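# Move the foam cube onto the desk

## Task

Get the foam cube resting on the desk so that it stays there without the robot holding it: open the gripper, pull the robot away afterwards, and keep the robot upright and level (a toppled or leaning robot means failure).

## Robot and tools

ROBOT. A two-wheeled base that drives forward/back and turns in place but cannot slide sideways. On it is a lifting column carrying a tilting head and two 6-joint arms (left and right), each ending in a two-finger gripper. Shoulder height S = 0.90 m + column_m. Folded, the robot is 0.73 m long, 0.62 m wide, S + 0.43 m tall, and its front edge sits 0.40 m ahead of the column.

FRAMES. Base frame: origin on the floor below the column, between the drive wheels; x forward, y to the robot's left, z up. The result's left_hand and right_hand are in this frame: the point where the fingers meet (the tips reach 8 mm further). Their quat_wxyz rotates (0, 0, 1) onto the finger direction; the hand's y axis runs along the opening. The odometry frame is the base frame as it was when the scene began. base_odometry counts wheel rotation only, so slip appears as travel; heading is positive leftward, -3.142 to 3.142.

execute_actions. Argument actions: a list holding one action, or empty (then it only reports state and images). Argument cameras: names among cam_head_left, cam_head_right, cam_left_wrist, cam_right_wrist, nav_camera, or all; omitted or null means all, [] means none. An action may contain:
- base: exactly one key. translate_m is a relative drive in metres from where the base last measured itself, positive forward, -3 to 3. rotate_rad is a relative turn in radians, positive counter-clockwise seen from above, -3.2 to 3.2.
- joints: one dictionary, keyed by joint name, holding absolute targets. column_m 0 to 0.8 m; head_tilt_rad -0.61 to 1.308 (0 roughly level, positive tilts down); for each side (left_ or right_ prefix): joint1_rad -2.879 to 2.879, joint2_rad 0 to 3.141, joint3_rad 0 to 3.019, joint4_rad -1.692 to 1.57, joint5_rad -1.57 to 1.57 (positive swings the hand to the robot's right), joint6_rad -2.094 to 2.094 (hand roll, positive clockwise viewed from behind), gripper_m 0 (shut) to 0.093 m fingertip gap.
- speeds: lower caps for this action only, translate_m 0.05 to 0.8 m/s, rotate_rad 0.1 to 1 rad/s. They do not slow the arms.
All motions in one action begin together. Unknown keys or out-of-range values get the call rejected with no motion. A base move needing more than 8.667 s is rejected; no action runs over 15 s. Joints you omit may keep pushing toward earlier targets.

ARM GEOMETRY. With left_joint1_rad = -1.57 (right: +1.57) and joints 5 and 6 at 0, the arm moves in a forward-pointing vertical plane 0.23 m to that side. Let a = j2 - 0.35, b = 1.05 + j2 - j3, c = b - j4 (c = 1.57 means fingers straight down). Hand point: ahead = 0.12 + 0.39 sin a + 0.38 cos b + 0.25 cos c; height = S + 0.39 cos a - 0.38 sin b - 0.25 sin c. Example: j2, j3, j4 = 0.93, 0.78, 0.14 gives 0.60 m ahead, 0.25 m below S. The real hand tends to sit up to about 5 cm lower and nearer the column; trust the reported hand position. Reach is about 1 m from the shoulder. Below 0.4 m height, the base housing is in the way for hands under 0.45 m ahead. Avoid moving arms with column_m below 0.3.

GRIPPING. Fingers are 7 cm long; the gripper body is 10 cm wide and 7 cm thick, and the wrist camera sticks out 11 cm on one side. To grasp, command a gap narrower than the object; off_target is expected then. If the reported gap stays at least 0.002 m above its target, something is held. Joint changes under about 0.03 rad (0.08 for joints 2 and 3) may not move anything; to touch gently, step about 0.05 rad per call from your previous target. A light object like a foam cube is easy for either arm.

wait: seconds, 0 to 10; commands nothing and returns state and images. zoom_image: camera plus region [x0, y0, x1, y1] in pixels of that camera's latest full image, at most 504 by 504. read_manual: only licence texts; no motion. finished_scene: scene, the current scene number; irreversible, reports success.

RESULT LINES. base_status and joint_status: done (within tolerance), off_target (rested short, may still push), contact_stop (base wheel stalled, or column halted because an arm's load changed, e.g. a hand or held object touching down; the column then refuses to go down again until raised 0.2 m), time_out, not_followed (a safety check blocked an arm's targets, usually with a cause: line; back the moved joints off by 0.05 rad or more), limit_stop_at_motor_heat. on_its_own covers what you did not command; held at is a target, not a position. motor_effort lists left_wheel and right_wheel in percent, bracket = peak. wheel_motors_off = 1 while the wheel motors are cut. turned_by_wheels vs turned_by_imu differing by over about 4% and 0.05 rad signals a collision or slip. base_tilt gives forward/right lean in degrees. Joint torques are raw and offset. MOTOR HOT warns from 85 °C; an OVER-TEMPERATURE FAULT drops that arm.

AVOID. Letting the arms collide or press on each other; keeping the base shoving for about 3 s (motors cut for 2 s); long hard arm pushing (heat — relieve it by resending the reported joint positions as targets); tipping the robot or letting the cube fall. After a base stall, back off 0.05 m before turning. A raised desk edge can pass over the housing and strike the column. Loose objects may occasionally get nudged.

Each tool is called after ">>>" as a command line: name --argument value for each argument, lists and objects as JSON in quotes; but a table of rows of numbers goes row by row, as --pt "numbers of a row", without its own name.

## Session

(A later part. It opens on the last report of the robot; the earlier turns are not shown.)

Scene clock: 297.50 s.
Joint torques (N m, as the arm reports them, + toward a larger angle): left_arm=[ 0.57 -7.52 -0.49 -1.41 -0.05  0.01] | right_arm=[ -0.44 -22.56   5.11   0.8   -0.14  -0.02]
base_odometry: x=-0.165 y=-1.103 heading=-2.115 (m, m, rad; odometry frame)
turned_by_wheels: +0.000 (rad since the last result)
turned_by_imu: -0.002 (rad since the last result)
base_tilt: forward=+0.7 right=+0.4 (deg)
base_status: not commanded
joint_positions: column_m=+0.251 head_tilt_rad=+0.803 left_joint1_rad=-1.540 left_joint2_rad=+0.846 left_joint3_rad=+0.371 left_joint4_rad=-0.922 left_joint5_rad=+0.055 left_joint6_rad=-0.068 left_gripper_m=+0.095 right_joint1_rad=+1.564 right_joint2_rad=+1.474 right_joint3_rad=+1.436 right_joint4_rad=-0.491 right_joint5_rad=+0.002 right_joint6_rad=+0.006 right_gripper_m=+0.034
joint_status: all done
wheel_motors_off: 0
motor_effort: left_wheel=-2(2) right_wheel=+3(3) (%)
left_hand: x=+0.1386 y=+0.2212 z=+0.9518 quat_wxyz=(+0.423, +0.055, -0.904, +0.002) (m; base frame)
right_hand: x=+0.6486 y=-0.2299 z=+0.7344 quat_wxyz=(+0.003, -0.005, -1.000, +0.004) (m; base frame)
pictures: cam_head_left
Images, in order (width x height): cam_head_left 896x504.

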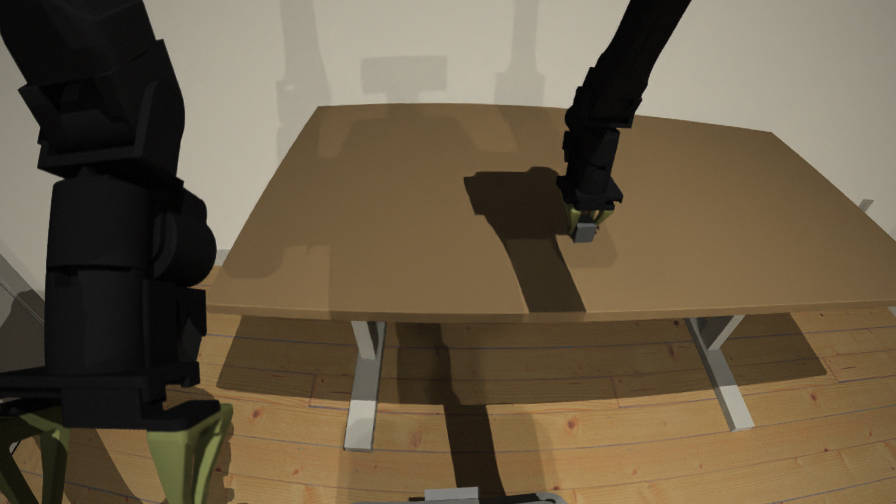

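Touched down (joint 2 shifted). Release.

>>> execute_actions --actions '[{"joints":{"right_gripper_m":0.08}}]' --cameras '[]'

>>> execute_actions --actions '[{"joints":{"column_m":0.32}}]' --cameras '["cam_head_left","cam_right_wrist"]'

Scene clock: 300.30 s.
Joint torques (N m, as the arm reports them, + toward a larger angle): left_arm=[ 0.55 -7.59 -0.42 -1.43 -0.05  0.01] | right_arm=[ -0.41 -22.64   5.19   0.81  -0.14  -0.02]
base_odometry: x=-0.165 y=-1.103 heading=-2.115 (m, m, rad; odometry frame)
turned_by_wheels: +0.000 (rad since the last result)
turned_by_imu: -0.001 (rad since the last result)
base_tilt: forward=+0.6 right=+0.3 (deg)
base_status: not commanded
joint_positions: column_m=+0.251 head_tilt_rad=+0.803 left_joint1_rad=-1.540 left_joint2_rad=+0.846 left_joint3_rad=+0.371 left_joint4_rad=-0.922 left_joint5_rad=+0.055 left_joint6_rad=-0.068 left_gripper_m=+0.095 right_joint1_rad=+1.564 right_joint2_rad=+1.474 right_joint3_rad=+1.436 right_joint4_rad=-0.491 right_joint5_rad=+0.002 right_joint6_rad=+0.006 right_gripper_m=+0.080
joint_status: all done
wheel_motors_off: 0
motor_effort: left_wheel=-2(2) right_wheel=+3(3) (%)
left_hand: x=+0.1386 y=+0.2212 z=+0.9518 quat_wxyz=(+0.423, +0.055, -0.904, +0.002) (m; base frame)
right_hand: x=+0.6486 y=-0.2299 z=+0.7344 quat_wxyz=(+0.003, -0.005, -1.000, +0.004) (m; base frame)
pictures: none
No camera images: the call's "cameras" was empty. Leave "cameras" out to get every camera's image.

Scene clock: 301.80 s.
Joint torques (N m, as the arm reports them, + toward a larger angle): left_arm=[ 0.6  -7.59 -0.48 -1.41 -0.05  0.01] | right_arm=[ -0.44 -22.56   5.11   0.79  -0.14  -0.02]
base_odometry: x=-0.165 y=-1.103 heading=-2.115 (m, m, rad; odometry frame)
turned_by_wheels: +0.000 (rad since the last result)
turned_by_imu: -0.001 (rad since the last result)
base_tilt: forward=+0.6 right=+0.4 (deg)
base_status: not commanded
joint_positions: column_m=+0.320 head_tilt_rad=+0.803 left_joint1_rad=-1.540 left_joint2_rad=+0.846 left_joint3_rad=+0.371 left_joint4_rad=-0.922 left_joint5_rad=+0.055 left_joint6_rad=-0.068 left_gripper_m=+0.095 right_joint1_rad=+1.564 right_joint2_rad=+1.475 right_joint3_rad=+1.436 right_joint4_rad=-0.491 right_joint5_rad=+0.002 right_joint6_rad=+0.006 right_gripper_m=+0.080
joint_status: all done
wheel_motors_off: 0
motor_effort: left_wheel=-2(2) right_wheel=+3(3) (%)
left_hand: x=+0.1386 y=+0.2212 z=+1.0206 quat_wxyz=(+0.423, +0.055, -0.904, +0.002) (m; base frame)
right_hand: x=+0.6484 y=-0.2300 z=+0.8031 quat_wxyz=(+0.003, -0.005, -1.000, +0.004) (m; base frame)
pictures: cam_head_left, cam_right_wrist
Images, in order (width x height): cam_head_left 896x504, cam_right_wrist 616x616.

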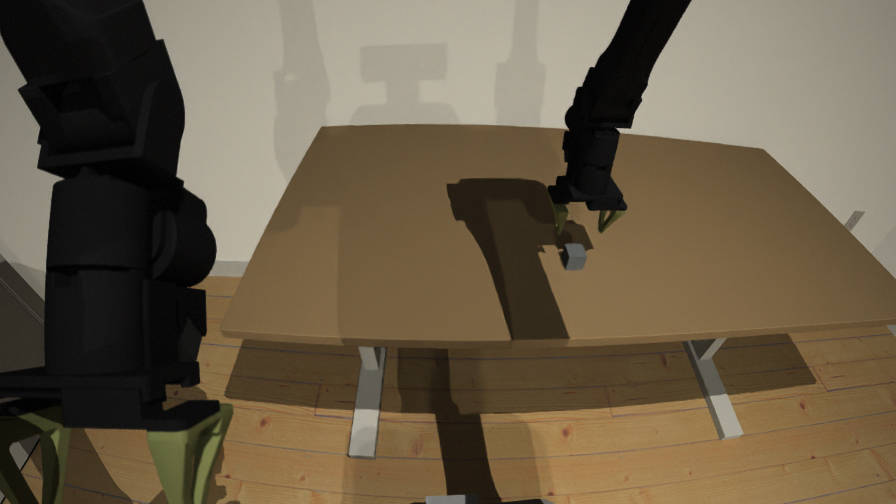

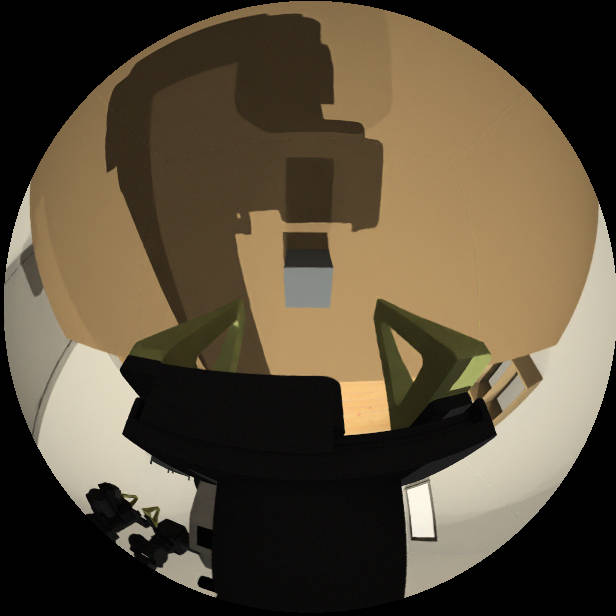

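>>> execute_actions --actions '[{"base":{"translate_m":-0.6}}]' --cameras '["cam_head_left"]'

Scene clock: 306.07 s.
Joint torques (N m, as the arm reports them, + toward a larger angle): left_arm=[ 0.58 -7.56 -0.24 -1.47 -0.05  0.  ] | right_arm=[ -0.47 -22.54   5.23   0.78  -0.14  -0.02]
base_odometry: x=+0.146 y=-0.590 heading=-2.116 (m, m, rad; odometry frame)
turned_by_wheels: -0.001 (rad since the last result)
turned_by_imu: -0.003 (rad since the last result)
base_tilt: forward=+0.7 right=+0.5 (deg)
base_status: done
joint_positions: column_m=+0.320 head_tilt_rad=+0.803 left_joint1_rad=-1.540 left_joint2_rad=+0.846 left_joint3_rad=+0.368 left_joint4_rad=-0.922 left_joint5_rad=+0.055 left_joint6_rad=-0.068 left_gripper_m=+0.095 right_joint1_rad=+1.566 right_joint2_rad=+1.475 right_joint3_rad=+1.435 right_joint4_rad=-0.490 right_joint5_rad=+0.002 right_joint6_rad=+0.006 right_gripper_m=+0.080
joint_status: not commanded
wheel_motors_off: 0
motor_effort: left_wheel=+0(28) right_wheel=+1(50) (%)
left_hand: x=+0.1370 y=+0.2212 z=+1.0211 quat_wxyz=(+0.424, +0.055, -0.904, +0.002) (m; base frame)
right_hand: x=+0.6480 y=-0.2290 z=+0.8029 quat_wxyz=(+0.003, -0.004, -1.000, +0.003) (m; base frame)
pictures: cam_head_left
Images, in order (width x height): cam_head_left 896x504.

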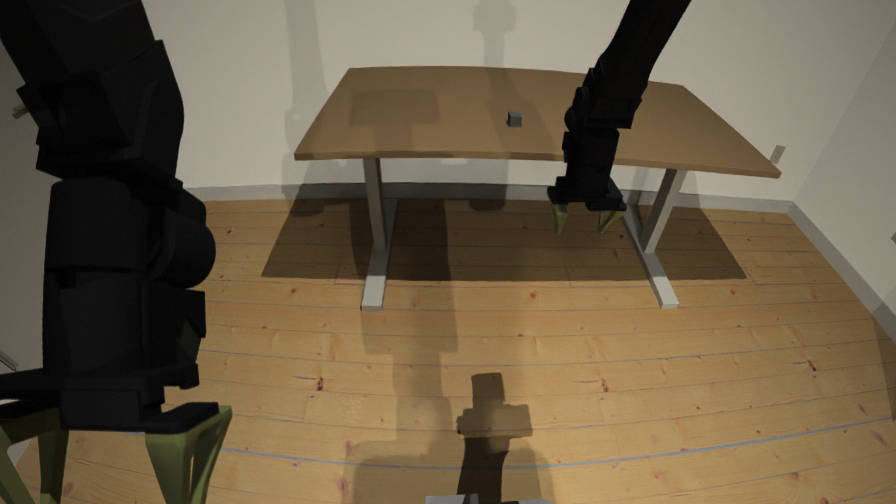

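>>> finished_scene --scene 1

The scene is finished: the task was done.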